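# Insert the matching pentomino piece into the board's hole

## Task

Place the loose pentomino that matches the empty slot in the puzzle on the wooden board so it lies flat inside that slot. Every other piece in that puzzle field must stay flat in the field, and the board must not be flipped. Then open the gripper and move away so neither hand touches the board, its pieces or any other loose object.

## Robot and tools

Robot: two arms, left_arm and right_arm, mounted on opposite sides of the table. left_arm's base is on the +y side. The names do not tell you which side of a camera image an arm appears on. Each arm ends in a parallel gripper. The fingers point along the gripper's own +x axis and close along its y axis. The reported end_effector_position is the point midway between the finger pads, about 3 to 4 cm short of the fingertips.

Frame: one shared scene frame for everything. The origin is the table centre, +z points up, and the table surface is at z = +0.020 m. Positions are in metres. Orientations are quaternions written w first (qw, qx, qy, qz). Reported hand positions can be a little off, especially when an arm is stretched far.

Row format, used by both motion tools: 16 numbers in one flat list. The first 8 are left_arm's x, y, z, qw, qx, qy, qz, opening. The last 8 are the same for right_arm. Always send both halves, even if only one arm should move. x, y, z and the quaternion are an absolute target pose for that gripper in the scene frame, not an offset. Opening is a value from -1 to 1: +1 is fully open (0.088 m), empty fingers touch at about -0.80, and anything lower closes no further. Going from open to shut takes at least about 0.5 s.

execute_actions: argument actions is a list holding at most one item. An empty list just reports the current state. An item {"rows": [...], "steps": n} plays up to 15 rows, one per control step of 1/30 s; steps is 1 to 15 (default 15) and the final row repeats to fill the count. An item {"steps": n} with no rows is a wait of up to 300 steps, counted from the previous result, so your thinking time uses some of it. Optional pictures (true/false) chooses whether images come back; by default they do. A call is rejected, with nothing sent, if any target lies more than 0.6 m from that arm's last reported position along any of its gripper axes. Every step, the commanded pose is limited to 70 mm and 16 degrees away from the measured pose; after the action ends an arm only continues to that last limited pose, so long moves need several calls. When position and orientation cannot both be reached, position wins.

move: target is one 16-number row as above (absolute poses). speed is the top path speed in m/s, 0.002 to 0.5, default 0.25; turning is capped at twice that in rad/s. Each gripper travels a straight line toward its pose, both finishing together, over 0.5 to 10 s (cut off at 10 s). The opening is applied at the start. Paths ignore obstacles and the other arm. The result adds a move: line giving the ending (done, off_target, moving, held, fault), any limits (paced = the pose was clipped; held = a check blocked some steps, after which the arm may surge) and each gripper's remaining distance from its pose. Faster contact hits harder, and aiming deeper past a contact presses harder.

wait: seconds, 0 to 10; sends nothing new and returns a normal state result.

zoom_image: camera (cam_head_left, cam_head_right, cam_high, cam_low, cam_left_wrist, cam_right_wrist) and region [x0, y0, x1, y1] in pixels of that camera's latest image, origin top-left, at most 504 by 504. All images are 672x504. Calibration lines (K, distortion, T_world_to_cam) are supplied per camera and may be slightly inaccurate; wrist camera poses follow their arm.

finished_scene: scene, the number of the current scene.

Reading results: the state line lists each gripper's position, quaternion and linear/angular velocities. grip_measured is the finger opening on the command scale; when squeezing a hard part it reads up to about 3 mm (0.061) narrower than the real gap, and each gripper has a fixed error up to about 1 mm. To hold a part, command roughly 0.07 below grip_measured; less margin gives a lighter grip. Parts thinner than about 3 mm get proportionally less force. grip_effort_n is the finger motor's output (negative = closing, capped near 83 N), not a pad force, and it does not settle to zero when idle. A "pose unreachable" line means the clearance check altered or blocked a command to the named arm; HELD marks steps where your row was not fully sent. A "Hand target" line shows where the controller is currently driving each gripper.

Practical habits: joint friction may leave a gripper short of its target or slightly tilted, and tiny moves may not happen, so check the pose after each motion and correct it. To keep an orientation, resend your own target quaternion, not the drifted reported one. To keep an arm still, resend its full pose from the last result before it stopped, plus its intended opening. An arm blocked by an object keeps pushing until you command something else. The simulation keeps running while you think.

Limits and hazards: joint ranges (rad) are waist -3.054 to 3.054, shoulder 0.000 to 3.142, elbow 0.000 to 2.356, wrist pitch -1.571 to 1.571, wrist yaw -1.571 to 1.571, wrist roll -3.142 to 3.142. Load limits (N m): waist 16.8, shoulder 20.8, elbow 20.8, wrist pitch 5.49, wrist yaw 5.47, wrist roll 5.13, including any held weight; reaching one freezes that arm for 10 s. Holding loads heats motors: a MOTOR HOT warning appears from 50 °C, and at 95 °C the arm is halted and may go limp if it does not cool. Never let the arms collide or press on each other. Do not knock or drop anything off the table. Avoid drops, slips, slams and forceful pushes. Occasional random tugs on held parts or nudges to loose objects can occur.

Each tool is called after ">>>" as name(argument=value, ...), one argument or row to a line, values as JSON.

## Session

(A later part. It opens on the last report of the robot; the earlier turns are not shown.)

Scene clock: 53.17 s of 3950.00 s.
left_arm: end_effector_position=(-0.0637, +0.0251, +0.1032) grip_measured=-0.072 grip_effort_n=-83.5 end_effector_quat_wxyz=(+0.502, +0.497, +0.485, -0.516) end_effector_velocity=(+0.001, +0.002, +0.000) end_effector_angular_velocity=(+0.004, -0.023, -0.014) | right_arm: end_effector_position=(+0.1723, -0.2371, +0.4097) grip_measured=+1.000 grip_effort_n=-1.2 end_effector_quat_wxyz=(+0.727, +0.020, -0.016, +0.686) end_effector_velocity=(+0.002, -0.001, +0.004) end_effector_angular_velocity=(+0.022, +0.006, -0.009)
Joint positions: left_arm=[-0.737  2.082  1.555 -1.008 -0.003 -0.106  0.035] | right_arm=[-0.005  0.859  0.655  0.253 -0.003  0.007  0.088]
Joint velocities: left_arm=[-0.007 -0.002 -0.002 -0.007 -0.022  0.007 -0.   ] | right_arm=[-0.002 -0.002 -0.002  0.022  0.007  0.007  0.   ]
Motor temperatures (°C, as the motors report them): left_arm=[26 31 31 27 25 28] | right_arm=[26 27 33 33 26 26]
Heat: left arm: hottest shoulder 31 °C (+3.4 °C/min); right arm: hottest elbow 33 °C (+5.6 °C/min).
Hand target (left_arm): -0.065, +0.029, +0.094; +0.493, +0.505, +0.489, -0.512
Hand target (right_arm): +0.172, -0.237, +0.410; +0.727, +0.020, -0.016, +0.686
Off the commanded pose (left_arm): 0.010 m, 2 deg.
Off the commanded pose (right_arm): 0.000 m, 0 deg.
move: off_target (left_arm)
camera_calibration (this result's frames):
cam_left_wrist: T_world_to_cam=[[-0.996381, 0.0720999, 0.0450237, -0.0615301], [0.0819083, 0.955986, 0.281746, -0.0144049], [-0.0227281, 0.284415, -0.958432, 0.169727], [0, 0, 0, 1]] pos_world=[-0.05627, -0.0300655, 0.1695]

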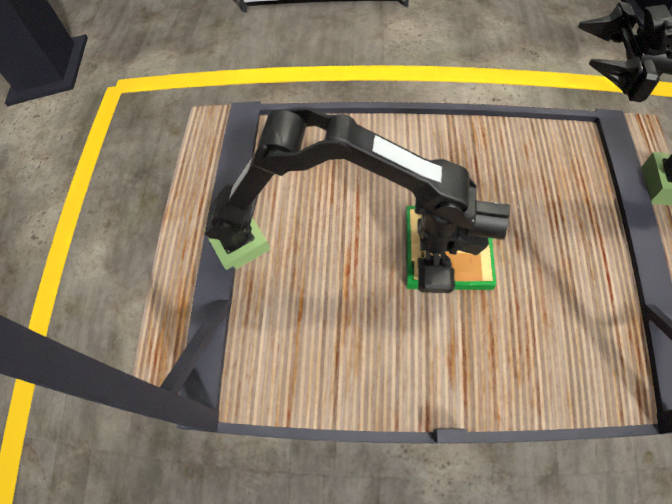

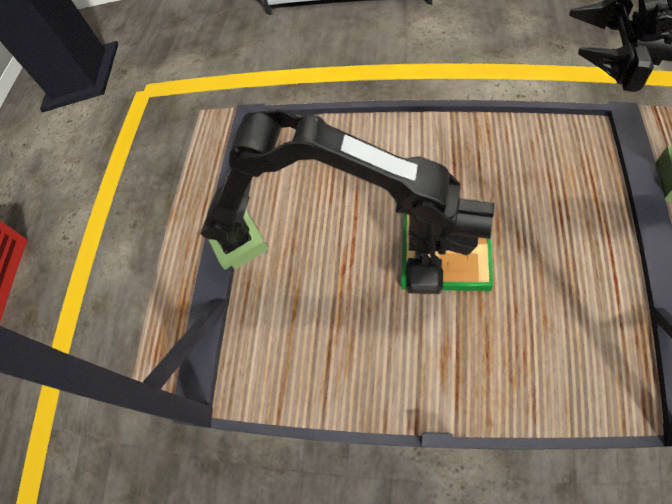

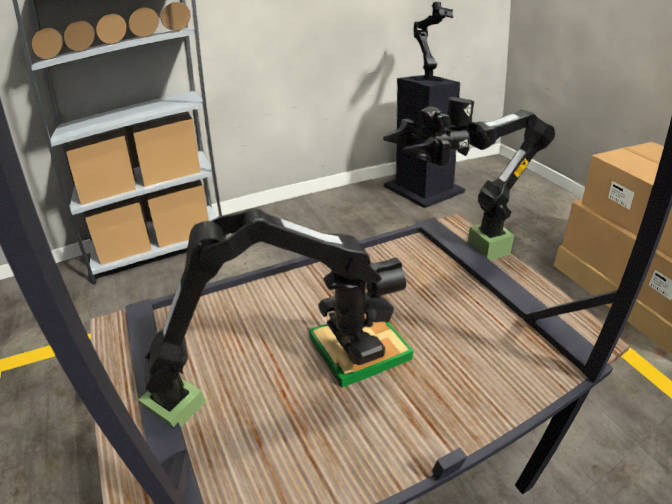

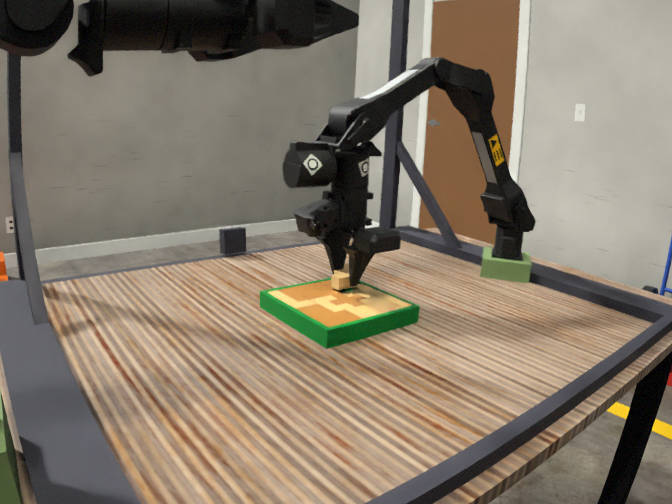

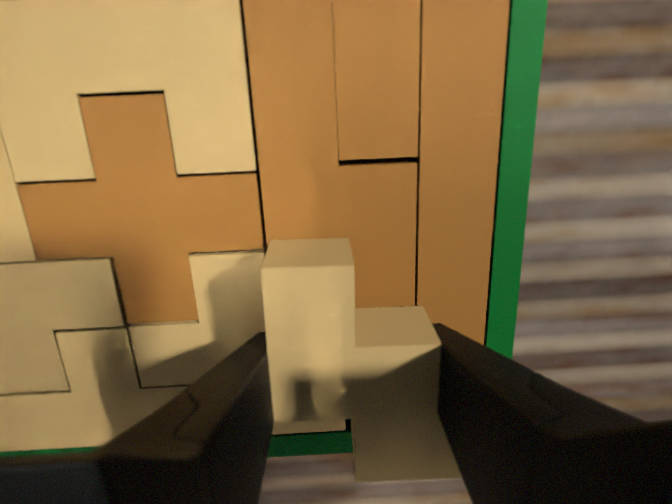

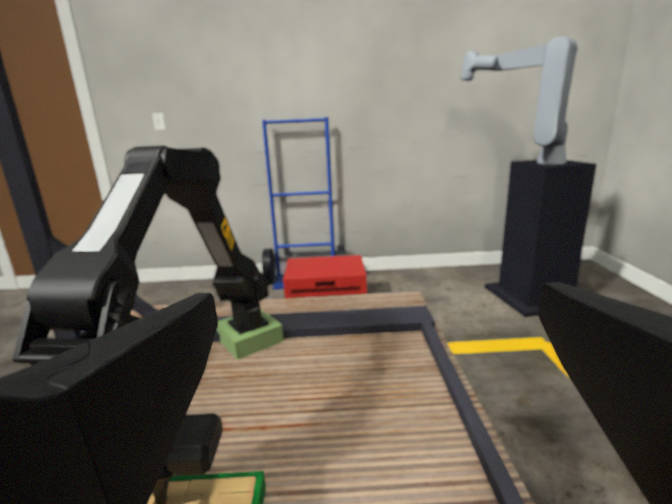

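>>> move(
  target=[-0.061,0.035,0.095,0.493,0.505,0.489,-0.512,-0.14,0.172,-0.237,0.41,0.727,0.02,-0.016,0.686,1],
  speed=0.01,
)

Scene clock: 56.43 s of 3950.00 s.
left_arm: end_effector_position=(-0.0627, +0.0299, +0.0975) grip_measured=-0.072 grip_effort_n=-83.5 end_effector_quat_wxyz=(+0.498, +0.502, +0.485, -0.514) end_effector_velocity=(-0.002, +0.004, +0.001) end_effector_angular_velocity=(+0.008, +0.006, +0.005) | right_arm: end_effector_position=(+0.1723, -0.2371, +0.4097) grip_measured=+1.000 grip_effort_n=-1.2 end_effector_quat_wxyz=(+0.727, +0.020, -0.016, +0.686) end_effector_velocity=(-0.000, +0.001, -0.001) end_effector_angular_velocity=(-0.009, -0.022, +0.004)
Joint positions: left_arm=[-0.736  2.079  1.528 -0.995 -0.003 -0.096  0.035] | right_arm=[-0.005  0.859  0.655  0.253 -0.003  0.007  0.088]
Joint velocities: left_arm=[-0.002 -0.007 -0.007 -0.007  0.007 -0.007 -0.   ] | right_arm=[-0.002  0.002  0.002 -0.007 -0.007 -0.022  0.   ]
Motor temperatures (°C, as the motors report them): left_arm=[26 31 31 27 25 28] | right_arm=[26 28 33 34 26 26]
Heat: left arm: hottest shoulder 31 °C (+3.2 °C/min); right arm: hottest wrist pitch 34 °C (+6.4 °C/min).
Hand target (left_arm): -0.061, +0.035, +0.095; +0.493, +0.505, +0.489, -0.512
Hand target (right_arm): +0.172, -0.237, +0.410; +0.727, +0.020, -0.016, +0.686
Off the commanded pose (left_arm): 0.006 m, 1 deg.
Off the commanded pose (right_arm): 0.000 m, 0 deg.
move: done
camera_calibration (this result's frames):
cam_left_wrist: T_world_to_cam=[[-0.995824, 0.0799335, 0.0441075, -0.0607934], [0.089389, 0.951901, 0.293077, -0.0180237], [-0.0185593, 0.295796, -0.955071, 0.162436], [0, 0, 0, 1]] pos_world=[-0.0559137, -0.0260316, 0.163101]

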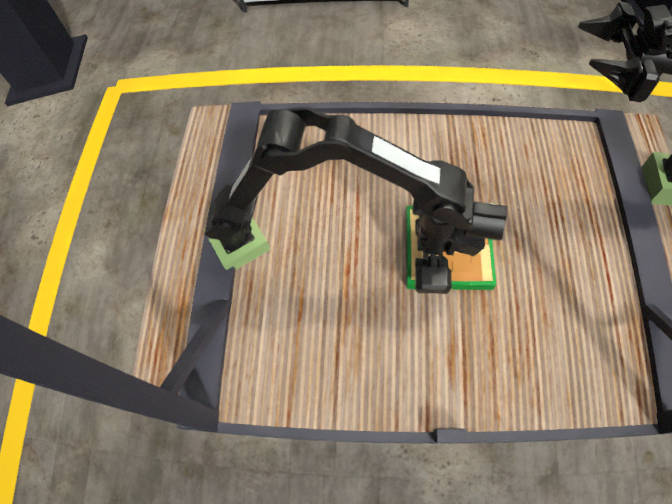

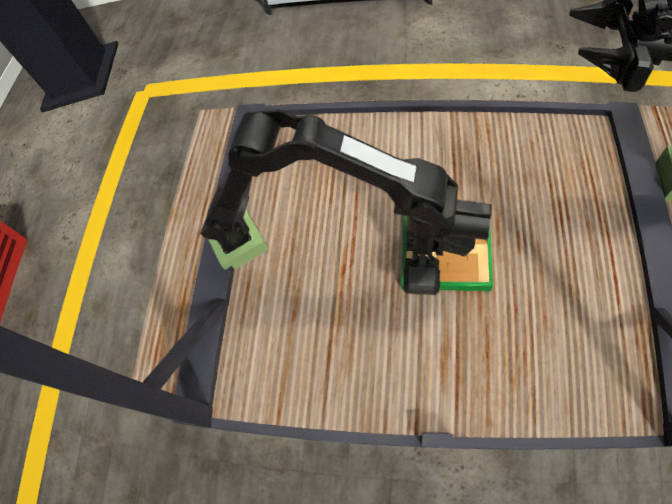

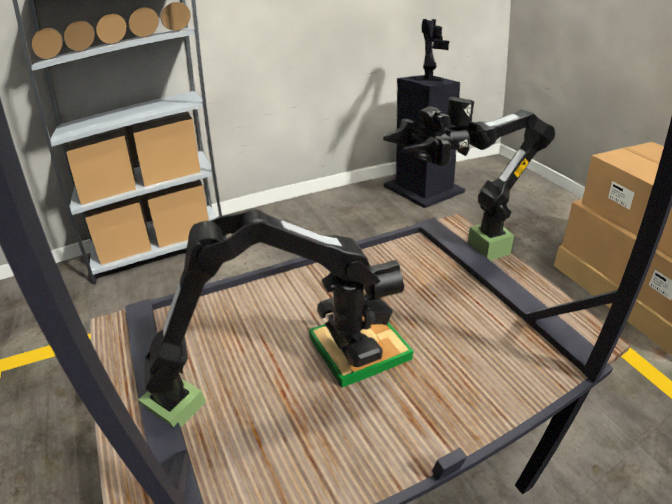

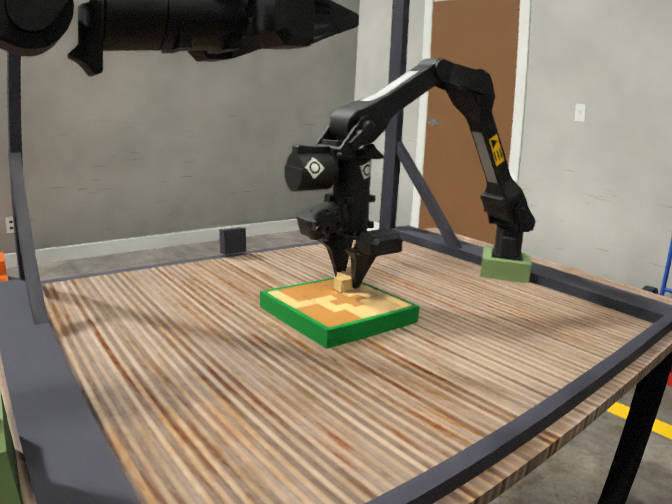

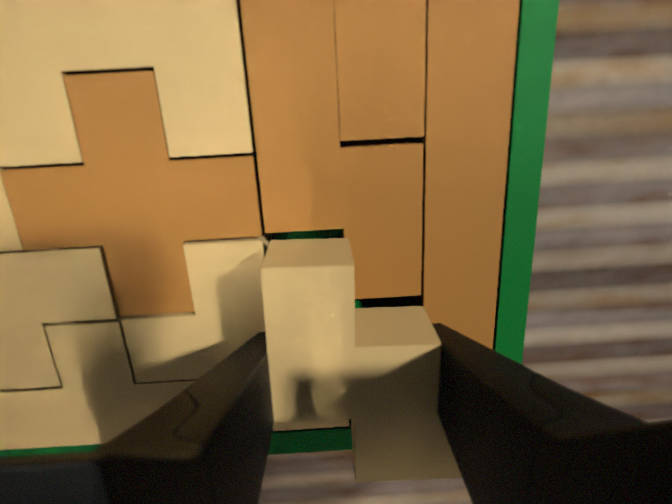

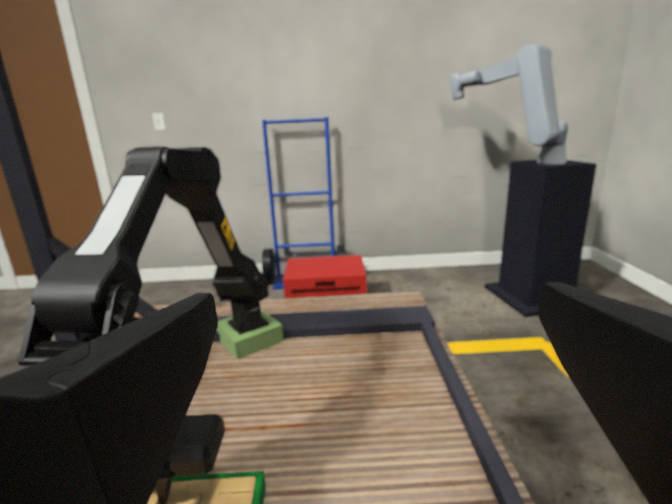

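>>> move(
  target=[-0.0605,0.0305,0.088,0.503,0.496,0.499,-0.502,-0.14,0.172,-0.237,0.41,0.727,0.02,-0.016,0.686,1],
  speed=0.01,
)

Scene clock: 60.50 s of 3950.00 s.
left_arm: end_effector_position=(-0.0620, +0.0276, +0.0962) grip_measured=-0.072 grip_effort_n=-83.5 end_effector_quat_wxyz=(+0.506, +0.493, +0.491, -0.510) end_effector_velocity=(+0.003, +0.002, -0.002) end_effector_angular_velocity=(+0.009, -0.023, +0.006) | right_arm: end_effector_position=(+0.1723, -0.2371, +0.4097) grip_measured=+1.000 grip_effort_n=-1.2 end_effector_quat_wxyz=(+0.727, +0.020, -0.016, +0.686) end_effector_velocity=(-0.000, -0.001, -0.001) end_effector_angular_velocity=(-0.001, +0.022, +0.006)
Joint positions: left_arm=[-0.734  2.083  1.528 -0.983 -0.003 -0.121  0.035] | right_arm=[-0.005  0.859  0.655  0.253 -0.003  0.007  0.088]
Joint velocities: left_arm=[-0.002  0.002 -0.002 -0.007 -0.022 -0.007 -0.   ] | right_arm=[-0.002 -0.007 -0.002 -0.007 -0.007  0.022  0.   ]
Motor temperatures (°C, as the motors report them): left_arm=[26 32 31 26 25 28] | right_arm=[26 28 34 34 26 26]
Heat: left arm: hottest shoulder 32 °C (+4.0 °C/min); right arm: hottest elbow 34 °C (+6.1 °C/min).
Hand target (left_arm): -0.061, +0.030, +0.088; +0.503, +0.496, +0.499, -0.502
Hand target (right_arm): +0.172, -0.237, +0.410; +0.727, +0.020, -0.016, +0.686
Off the commanded pose (left_arm): 0.009 m, 1 deg.
Off the commanded pose (right_arm): 0.000 m, 0 deg.
move: off_target (left_arm)
camera_calibration (this result's frames):
cam_left_wrist: T_world_to_cam=[[-0.997551, 0.0533008, 0.0452988, -0.059278], [0.0640545, 0.95627, 0.285385, -0.0164147], [-0.0281066, 0.287588, -0.957342, 0.16175], [0, 0, 0, 1]] pos_world=[-0.0535351, -0.0276611, 0.16222]

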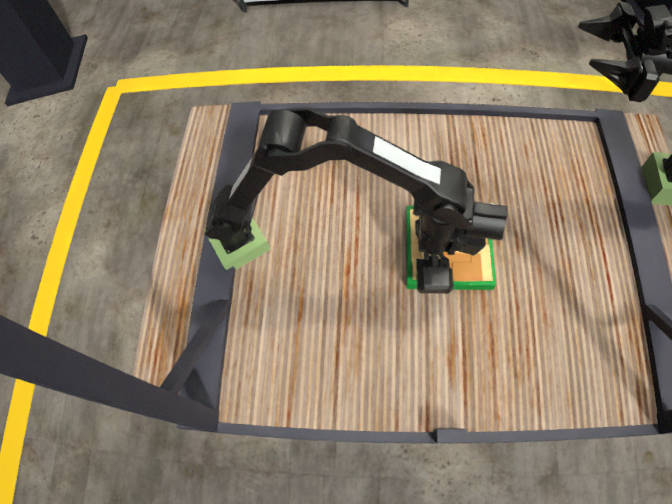

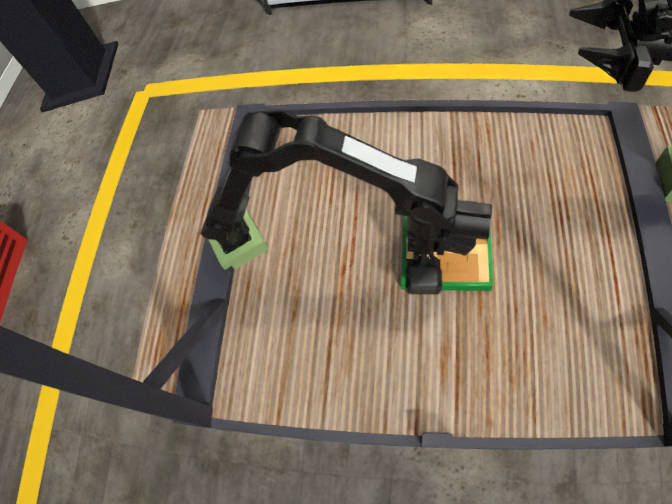

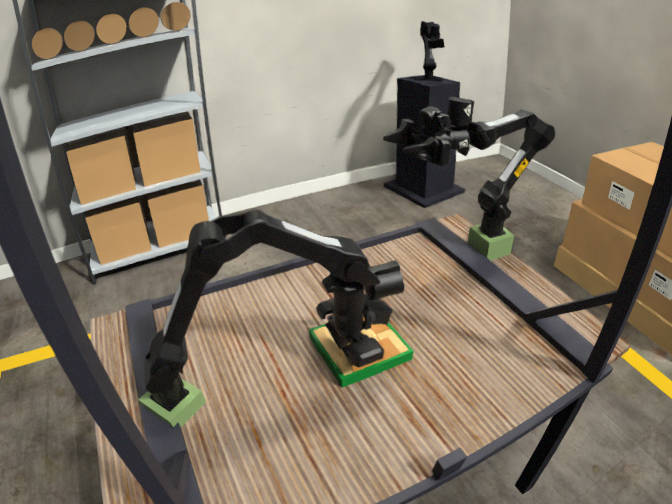

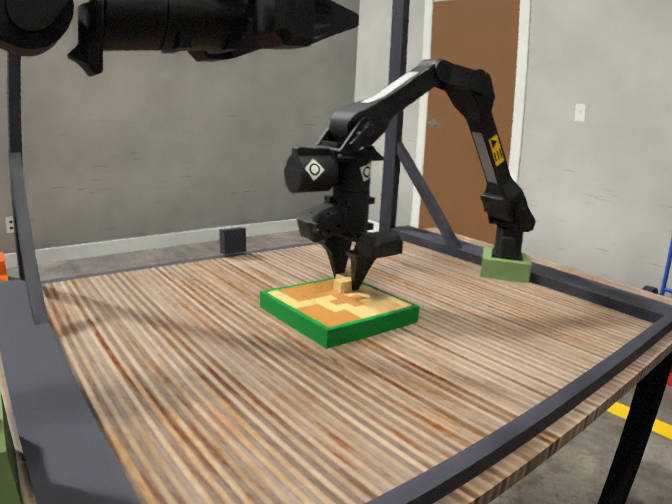

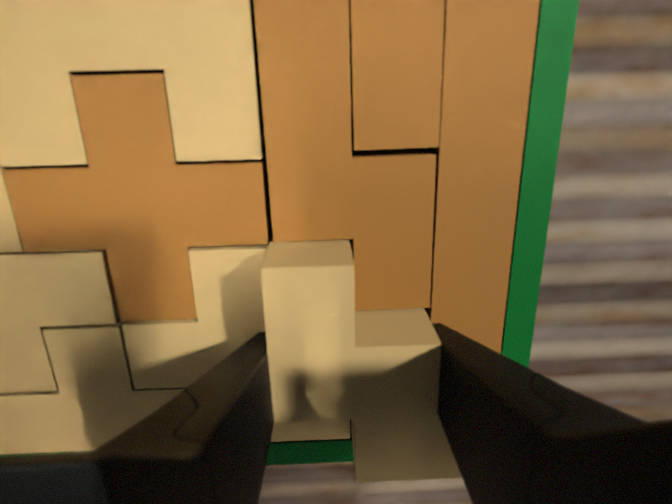

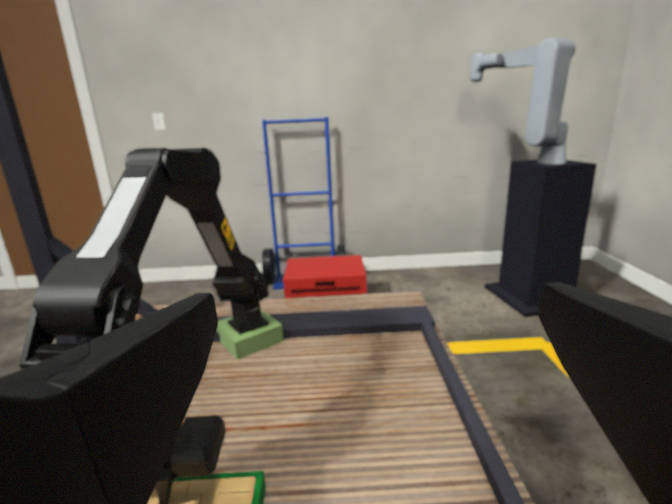

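The piece appears to be entering the hole.

>>> move(
  target=[-0.0605,0.033,0.081,0.503,0.496,0.499,-0.502,-0.14,0.172,-0.237,0.41,0.727,0.02,-0.016,0.686,1],
  speed=0.01,
)

>>> move(
  target=[-0.062,0.029,0.09,0.503,0.496,0.499,-0.502,0.2,0.172,-0.237,0.41,0.727,0.02,-0.016,0.686,1],
  speed=0.01,
)

>>> move(
  target=[-0.062,0.035,0.135,0.503,0.496,0.499,-0.502,0.2,0.172,-0.237,0.41,0.727,0.02,-0.016,0.686,1],
  speed=0.1,
)

Scene clock: 66.73 s of 3950.00 s.
left_arm: end_effector_position=(-0.0620, +0.0274, +0.0925) grip_measured=-0.072 grip_effort_n=-83.5 end_effector_quat_wxyz=(+0.508, +0.491, +0.489, -0.512) end_effector_velocity=(+0.004, -0.002, +0.000) end_effector_angular_velocity=(-0.010, -0.020, +0.025) | right_arm: end_effector_position=(+0.1723, -0.2371, +0.4097) grip_measured=+1.000 grip_effort_n=-0.7 end_effector_quat_wxyz=(+0.727, +0.020, -0.016, +0.686) end_effector_velocity=(-0.000, -0.000, -0.004) end_effector_angular_velocity=(-0.013, -0.022, +0.004)
Joint positions: left_arm=[-0.734  2.083  1.512 -0.961 -0.003 -0.122  0.035] | right_arm=[-0.005  0.859  0.655  0.253 -0.003  0.007  0.088]
Joint velocities: left_arm=[ 0.002 -0.002 -0.002  0.007 -0.022 -0.022 -0.   ] | right_arm=[-0.002 -0.002 -0.007 -0.007 -0.007 -0.022  0.   ]
Motor temperatures (°C, as the motors report them): left_arm=[26 33 31 26 25 28] | right_arm=[26 28 34 34 26 26]
Heat: left arm: hottest shoulder 33 °C (+5.0 °C/min); right arm: hottest elbow 34 °C (+5.0 °C/min).
Hand target (left_arm): -0.060, +0.033, +0.081; +0.503, +0.496, +0.499, -0.502
Hand target (right_arm): +0.172, -0.237, +0.410; +0.727, +0.020, -0.016, +0.686
Off the commanded pose (left_arm): 0.013 m, 2 deg.
Off the commanded pose (right_arm): 0.000 m, 0 deg.
After step 90, 1.40 s passed at rest.
move: off_target (left_arm)
camera_calibration (this result's frames):
cam_left_wrist: T_world_to_cam=[[-0.997552, 0.0528332, 0.0458045, -0.0591568], [0.0635644, 0.958134, 0.279175, -0.0147123], [-0.0291372, 0.281403, -0.959147, 0.158536], [0, 0, 0, 1]] pos_world=[-0.0534576, -0.0273906, 0.158876]

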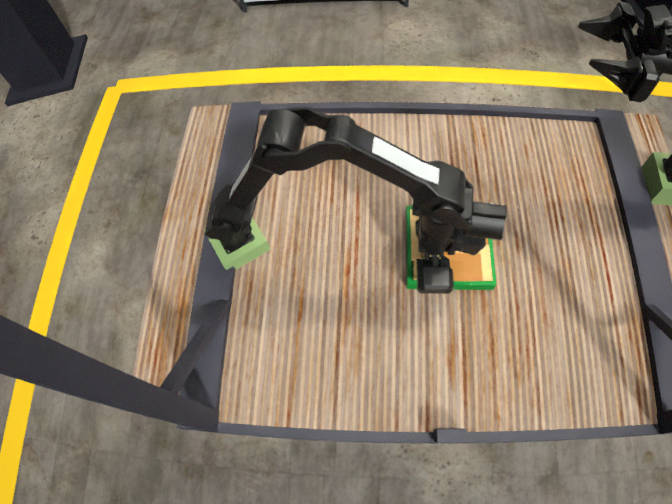

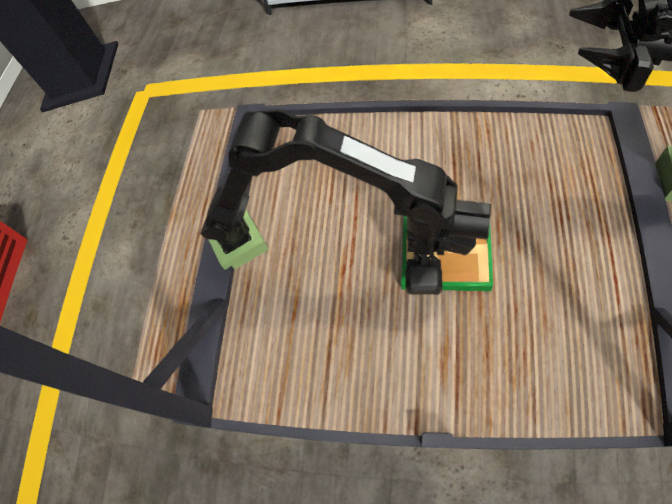

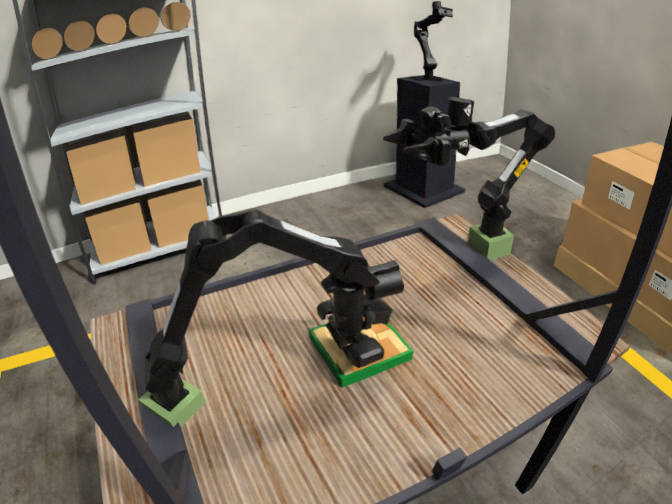

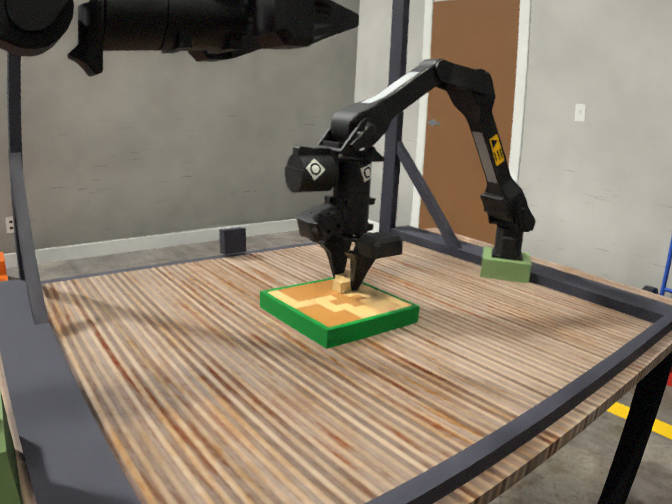

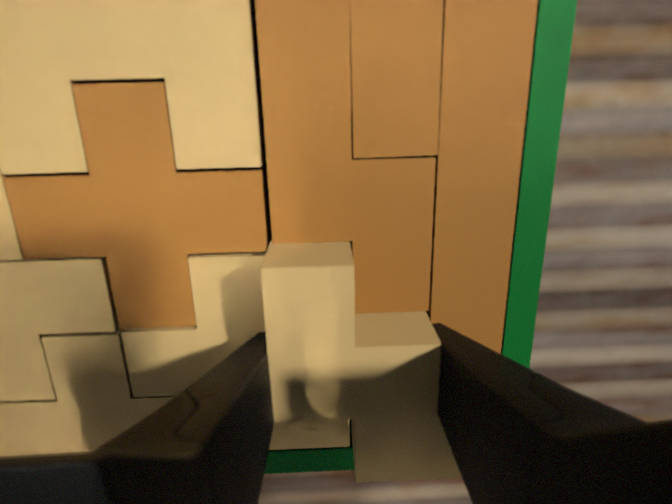

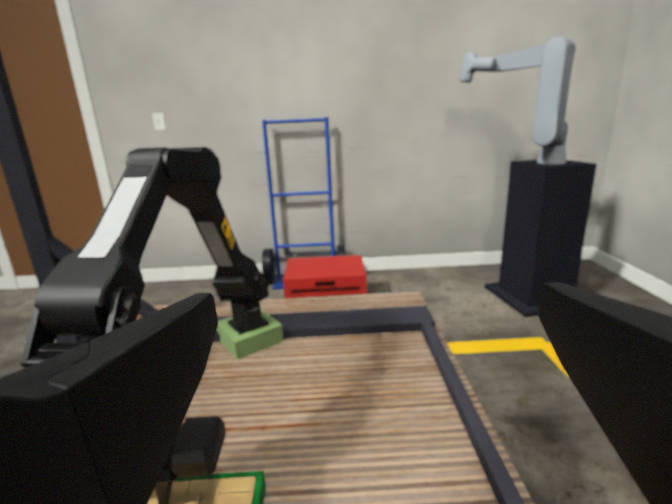

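Scene clock: 68.47 s of 3950.00 s.
left_arm: end_effector_position=(-0.0609, +0.0290, +0.0953) grip_measured=+0.197 grip_effort_n=14.7 end_effector_quat_wxyz=(+0.506, +0.494, +0.494, -0.506) end_effector_velocity=(-0.002, +0.001, -0.000) end_effector_angular_velocity=(+0.008, +0.007, +0.005) | right_arm: end_effector_position=(+0.1723, -0.2371, +0.4097) grip_measured=+1.000 grip_effort_n=-1.2 end_effector_quat_wxyz=(+0.727, +0.020, -0.016, +0.686) end_effector_velocity=(+0.001, +0.000, -0.001) end_effector_angular_velocity=(-0.009, -0.022, -0.001)
Joint positions: left_arm=[-0.731  2.084  1.526 -0.987 -0.003 -0.125  0.049] | right_arm=[-0.005  0.859  0.655  0.253 -0.003  0.007  0.088]
Joint velocities: left_arm=[-0.002  0.002  0.002 -0.007  0.007 -0.007  0.   ] | right_arm=[-0.007  0.002  0.002 -0.007 -0.007 -0.022  0.   ]
Motor temperatures (°C, as the motors report them): left_arm=[26 33 31 26 25 28] | right_arm=[26 28 34 34 26 26]
Heat: left arm: hottest shoulder 33 °C (+4.0 °C/min); right arm: hottest elbow 34 °C (+5.0 °C/min).
Hand target (left_arm): -0.062, +0.029, +0.090; +0.503, +0.496, +0.499, -0.502
Hand target (right_arm): +0.172, -0.237, +0.410; +0.727, +0.020, -0.016, +0.686
Off the commanded pose (left_arm): 0.005 m, 1 deg.
Off the commanded pose (right_arm): 0.000 m, 0 deg.
move: done
camera_calibration (this result's frames):
cam_left_wrist: T_world_to_cam=[[-0.997892, 0.0468884, 0.0448614, -0.0580144], [0.0579935, 0.954564, 0.292308, -0.0185688], [-0.0291173, 0.294293, -0.955272, 0.16003], [0, 0, 0, 1]] pos_world=[-0.0521556, -0.0266504, 0.160903]

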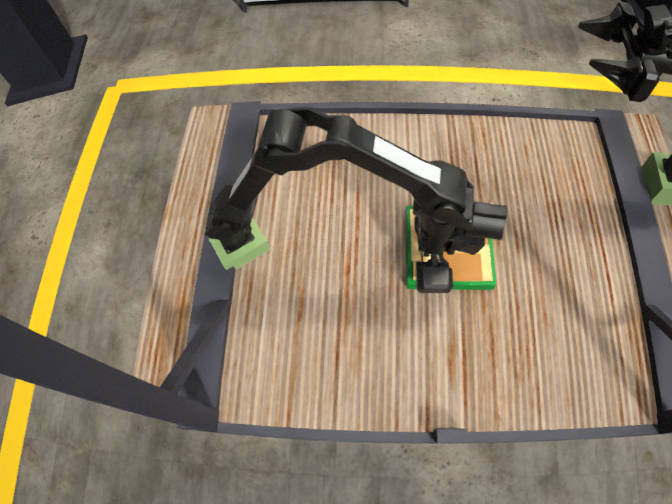

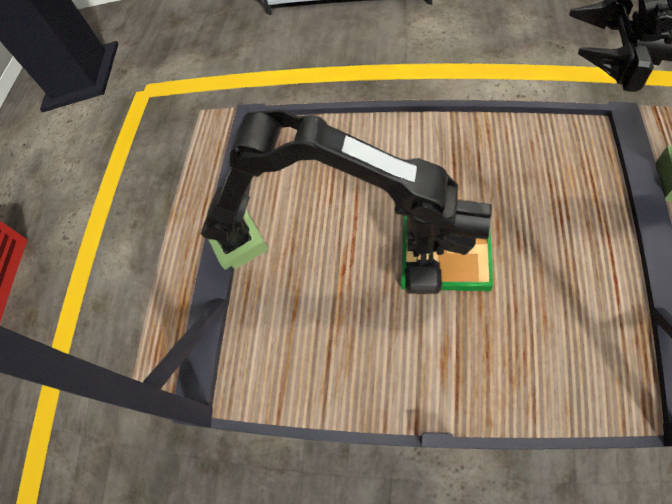

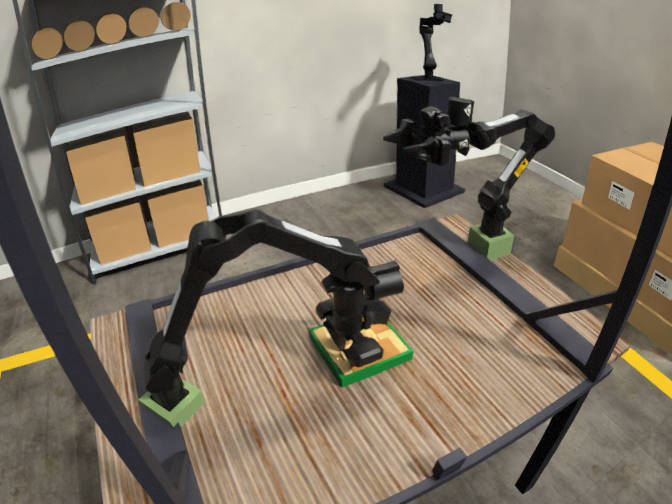

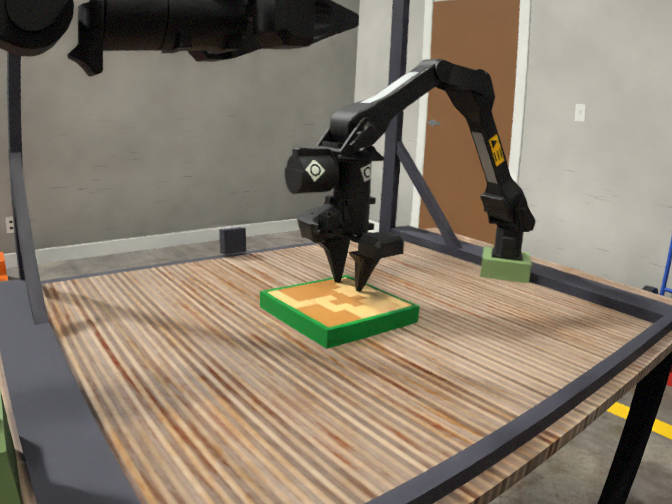

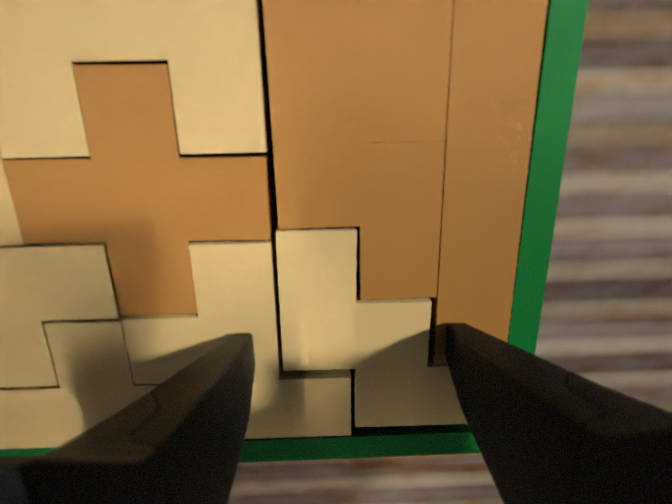

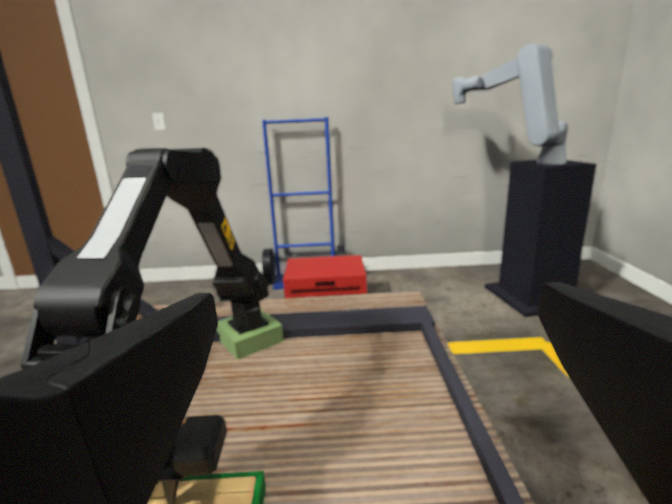

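Scene clock: 69.33 s of 3950.00 s.
left_arm: end_effector_position=(-0.0599, +0.0372, +0.1291) grip_measured=+0.197 grip_effort_n=14.7 end_effector_quat_wxyz=(+0.500, +0.502, +0.501, -0.498) end_effector_velocity=(-0.002, +0.003, +0.003) end_effector_angular_velocity=(+0.013, +0.006, +0.005) | right_arm: end_effector_position=(+0.1723, -0.2371, +0.4097) grip_measured=+1.000 grip_effort_n=-0.7 end_effector_quat_wxyz=(+0.727, +0.020, -0.016, +0.686) end_effector_velocity=(-0.000, +0.001, -0.004) end_effector_angular_velocity=(-0.022, -0.006, +0.005)
Joint positions: left_arm=[-0.731  2.044  1.604 -1.136 -0.003 -0.126  0.049] | right_arm=[-0.005  0.859  0.655  0.253 -0.003  0.007  0.088]
Joint velocities: left_arm=[-0.002 -0.002  0.007 -0.022  0.007 -0.007 -0.   ] | right_arm=[-0.002  0.002  0.002 -0.022 -0.007 -0.007  0.   ]
Motor temperatures (°C, as the motors report them): left_arm=[26 33 31 26 25 28] | right_arm=[26 28 34 34 26 26]
Heat: left arm: hottest shoulder 33 °C (+4.0 °C/min); right arm: hottest elbow 34 °C (+5.1 °C/min).
Hand target (left_arm): -0.062, +0.035, +0.135; +0.503, +0.496, +0.499, -0.502
Hand target (right_arm): +0.172, -0.237, +0.410; +0.727, +0.020, -0.016, +0.686
Off the commanded pose (left_arm): 0.007 m, 1 deg.
Off the commanded pose (right_arm): 0.000 m, 0 deg.
move: done
camera_calibration (this result's frames):
cam_left_wrist: T_world_to_cam=[[-0.998125, 0.0440594, 0.0424939, -0.0584961], [0.0553987, 0.945482, 0.320927, -0.0398421], [-0.0260374, 0.32268, -0.94615, 0.187943], [0, 0, 0, 1]] pos_world=[-0.0512857, -0.020398, 0.193094]

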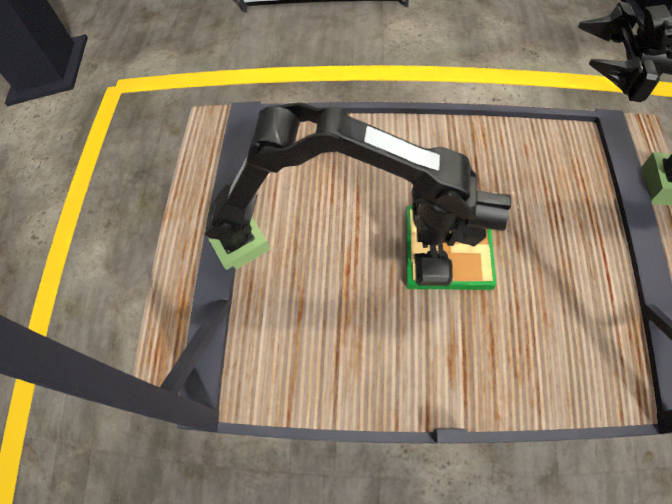

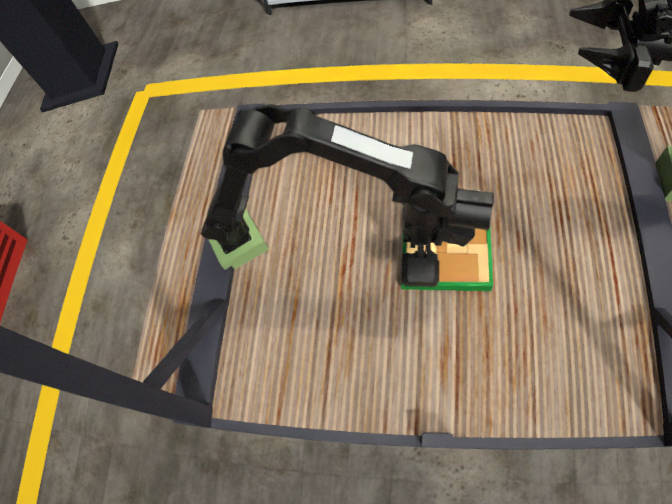

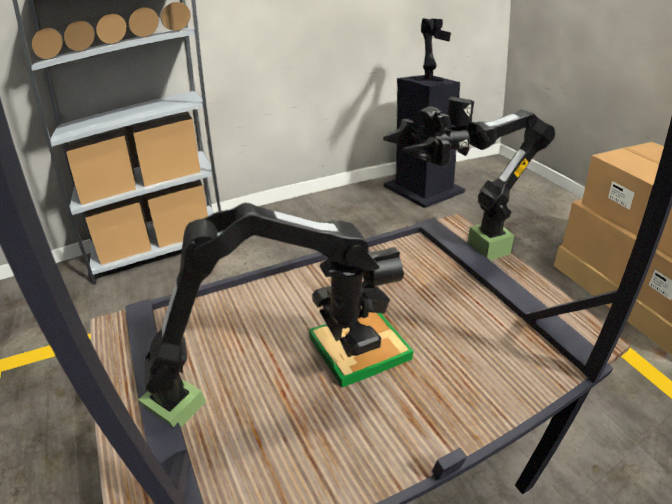

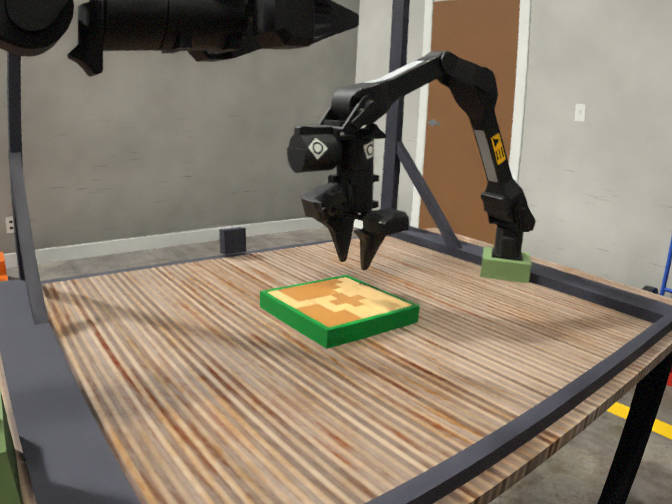

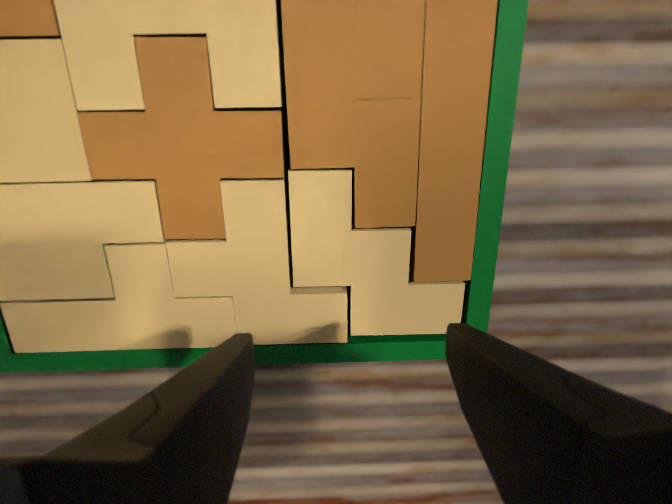

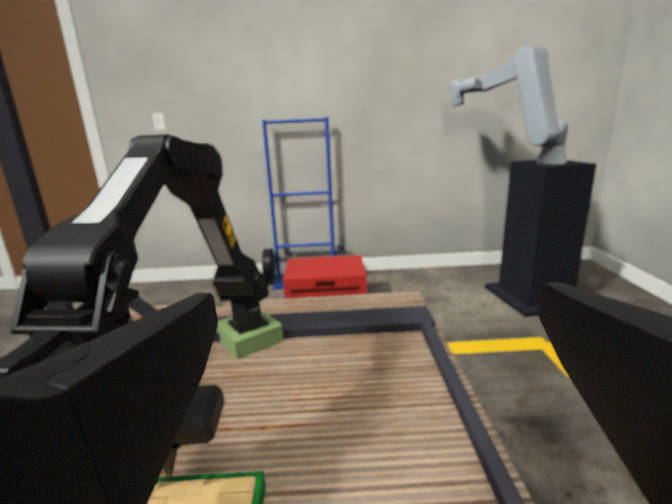

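>>> finished_scene(
  scene=1,
)

The scene is finished: the task was done.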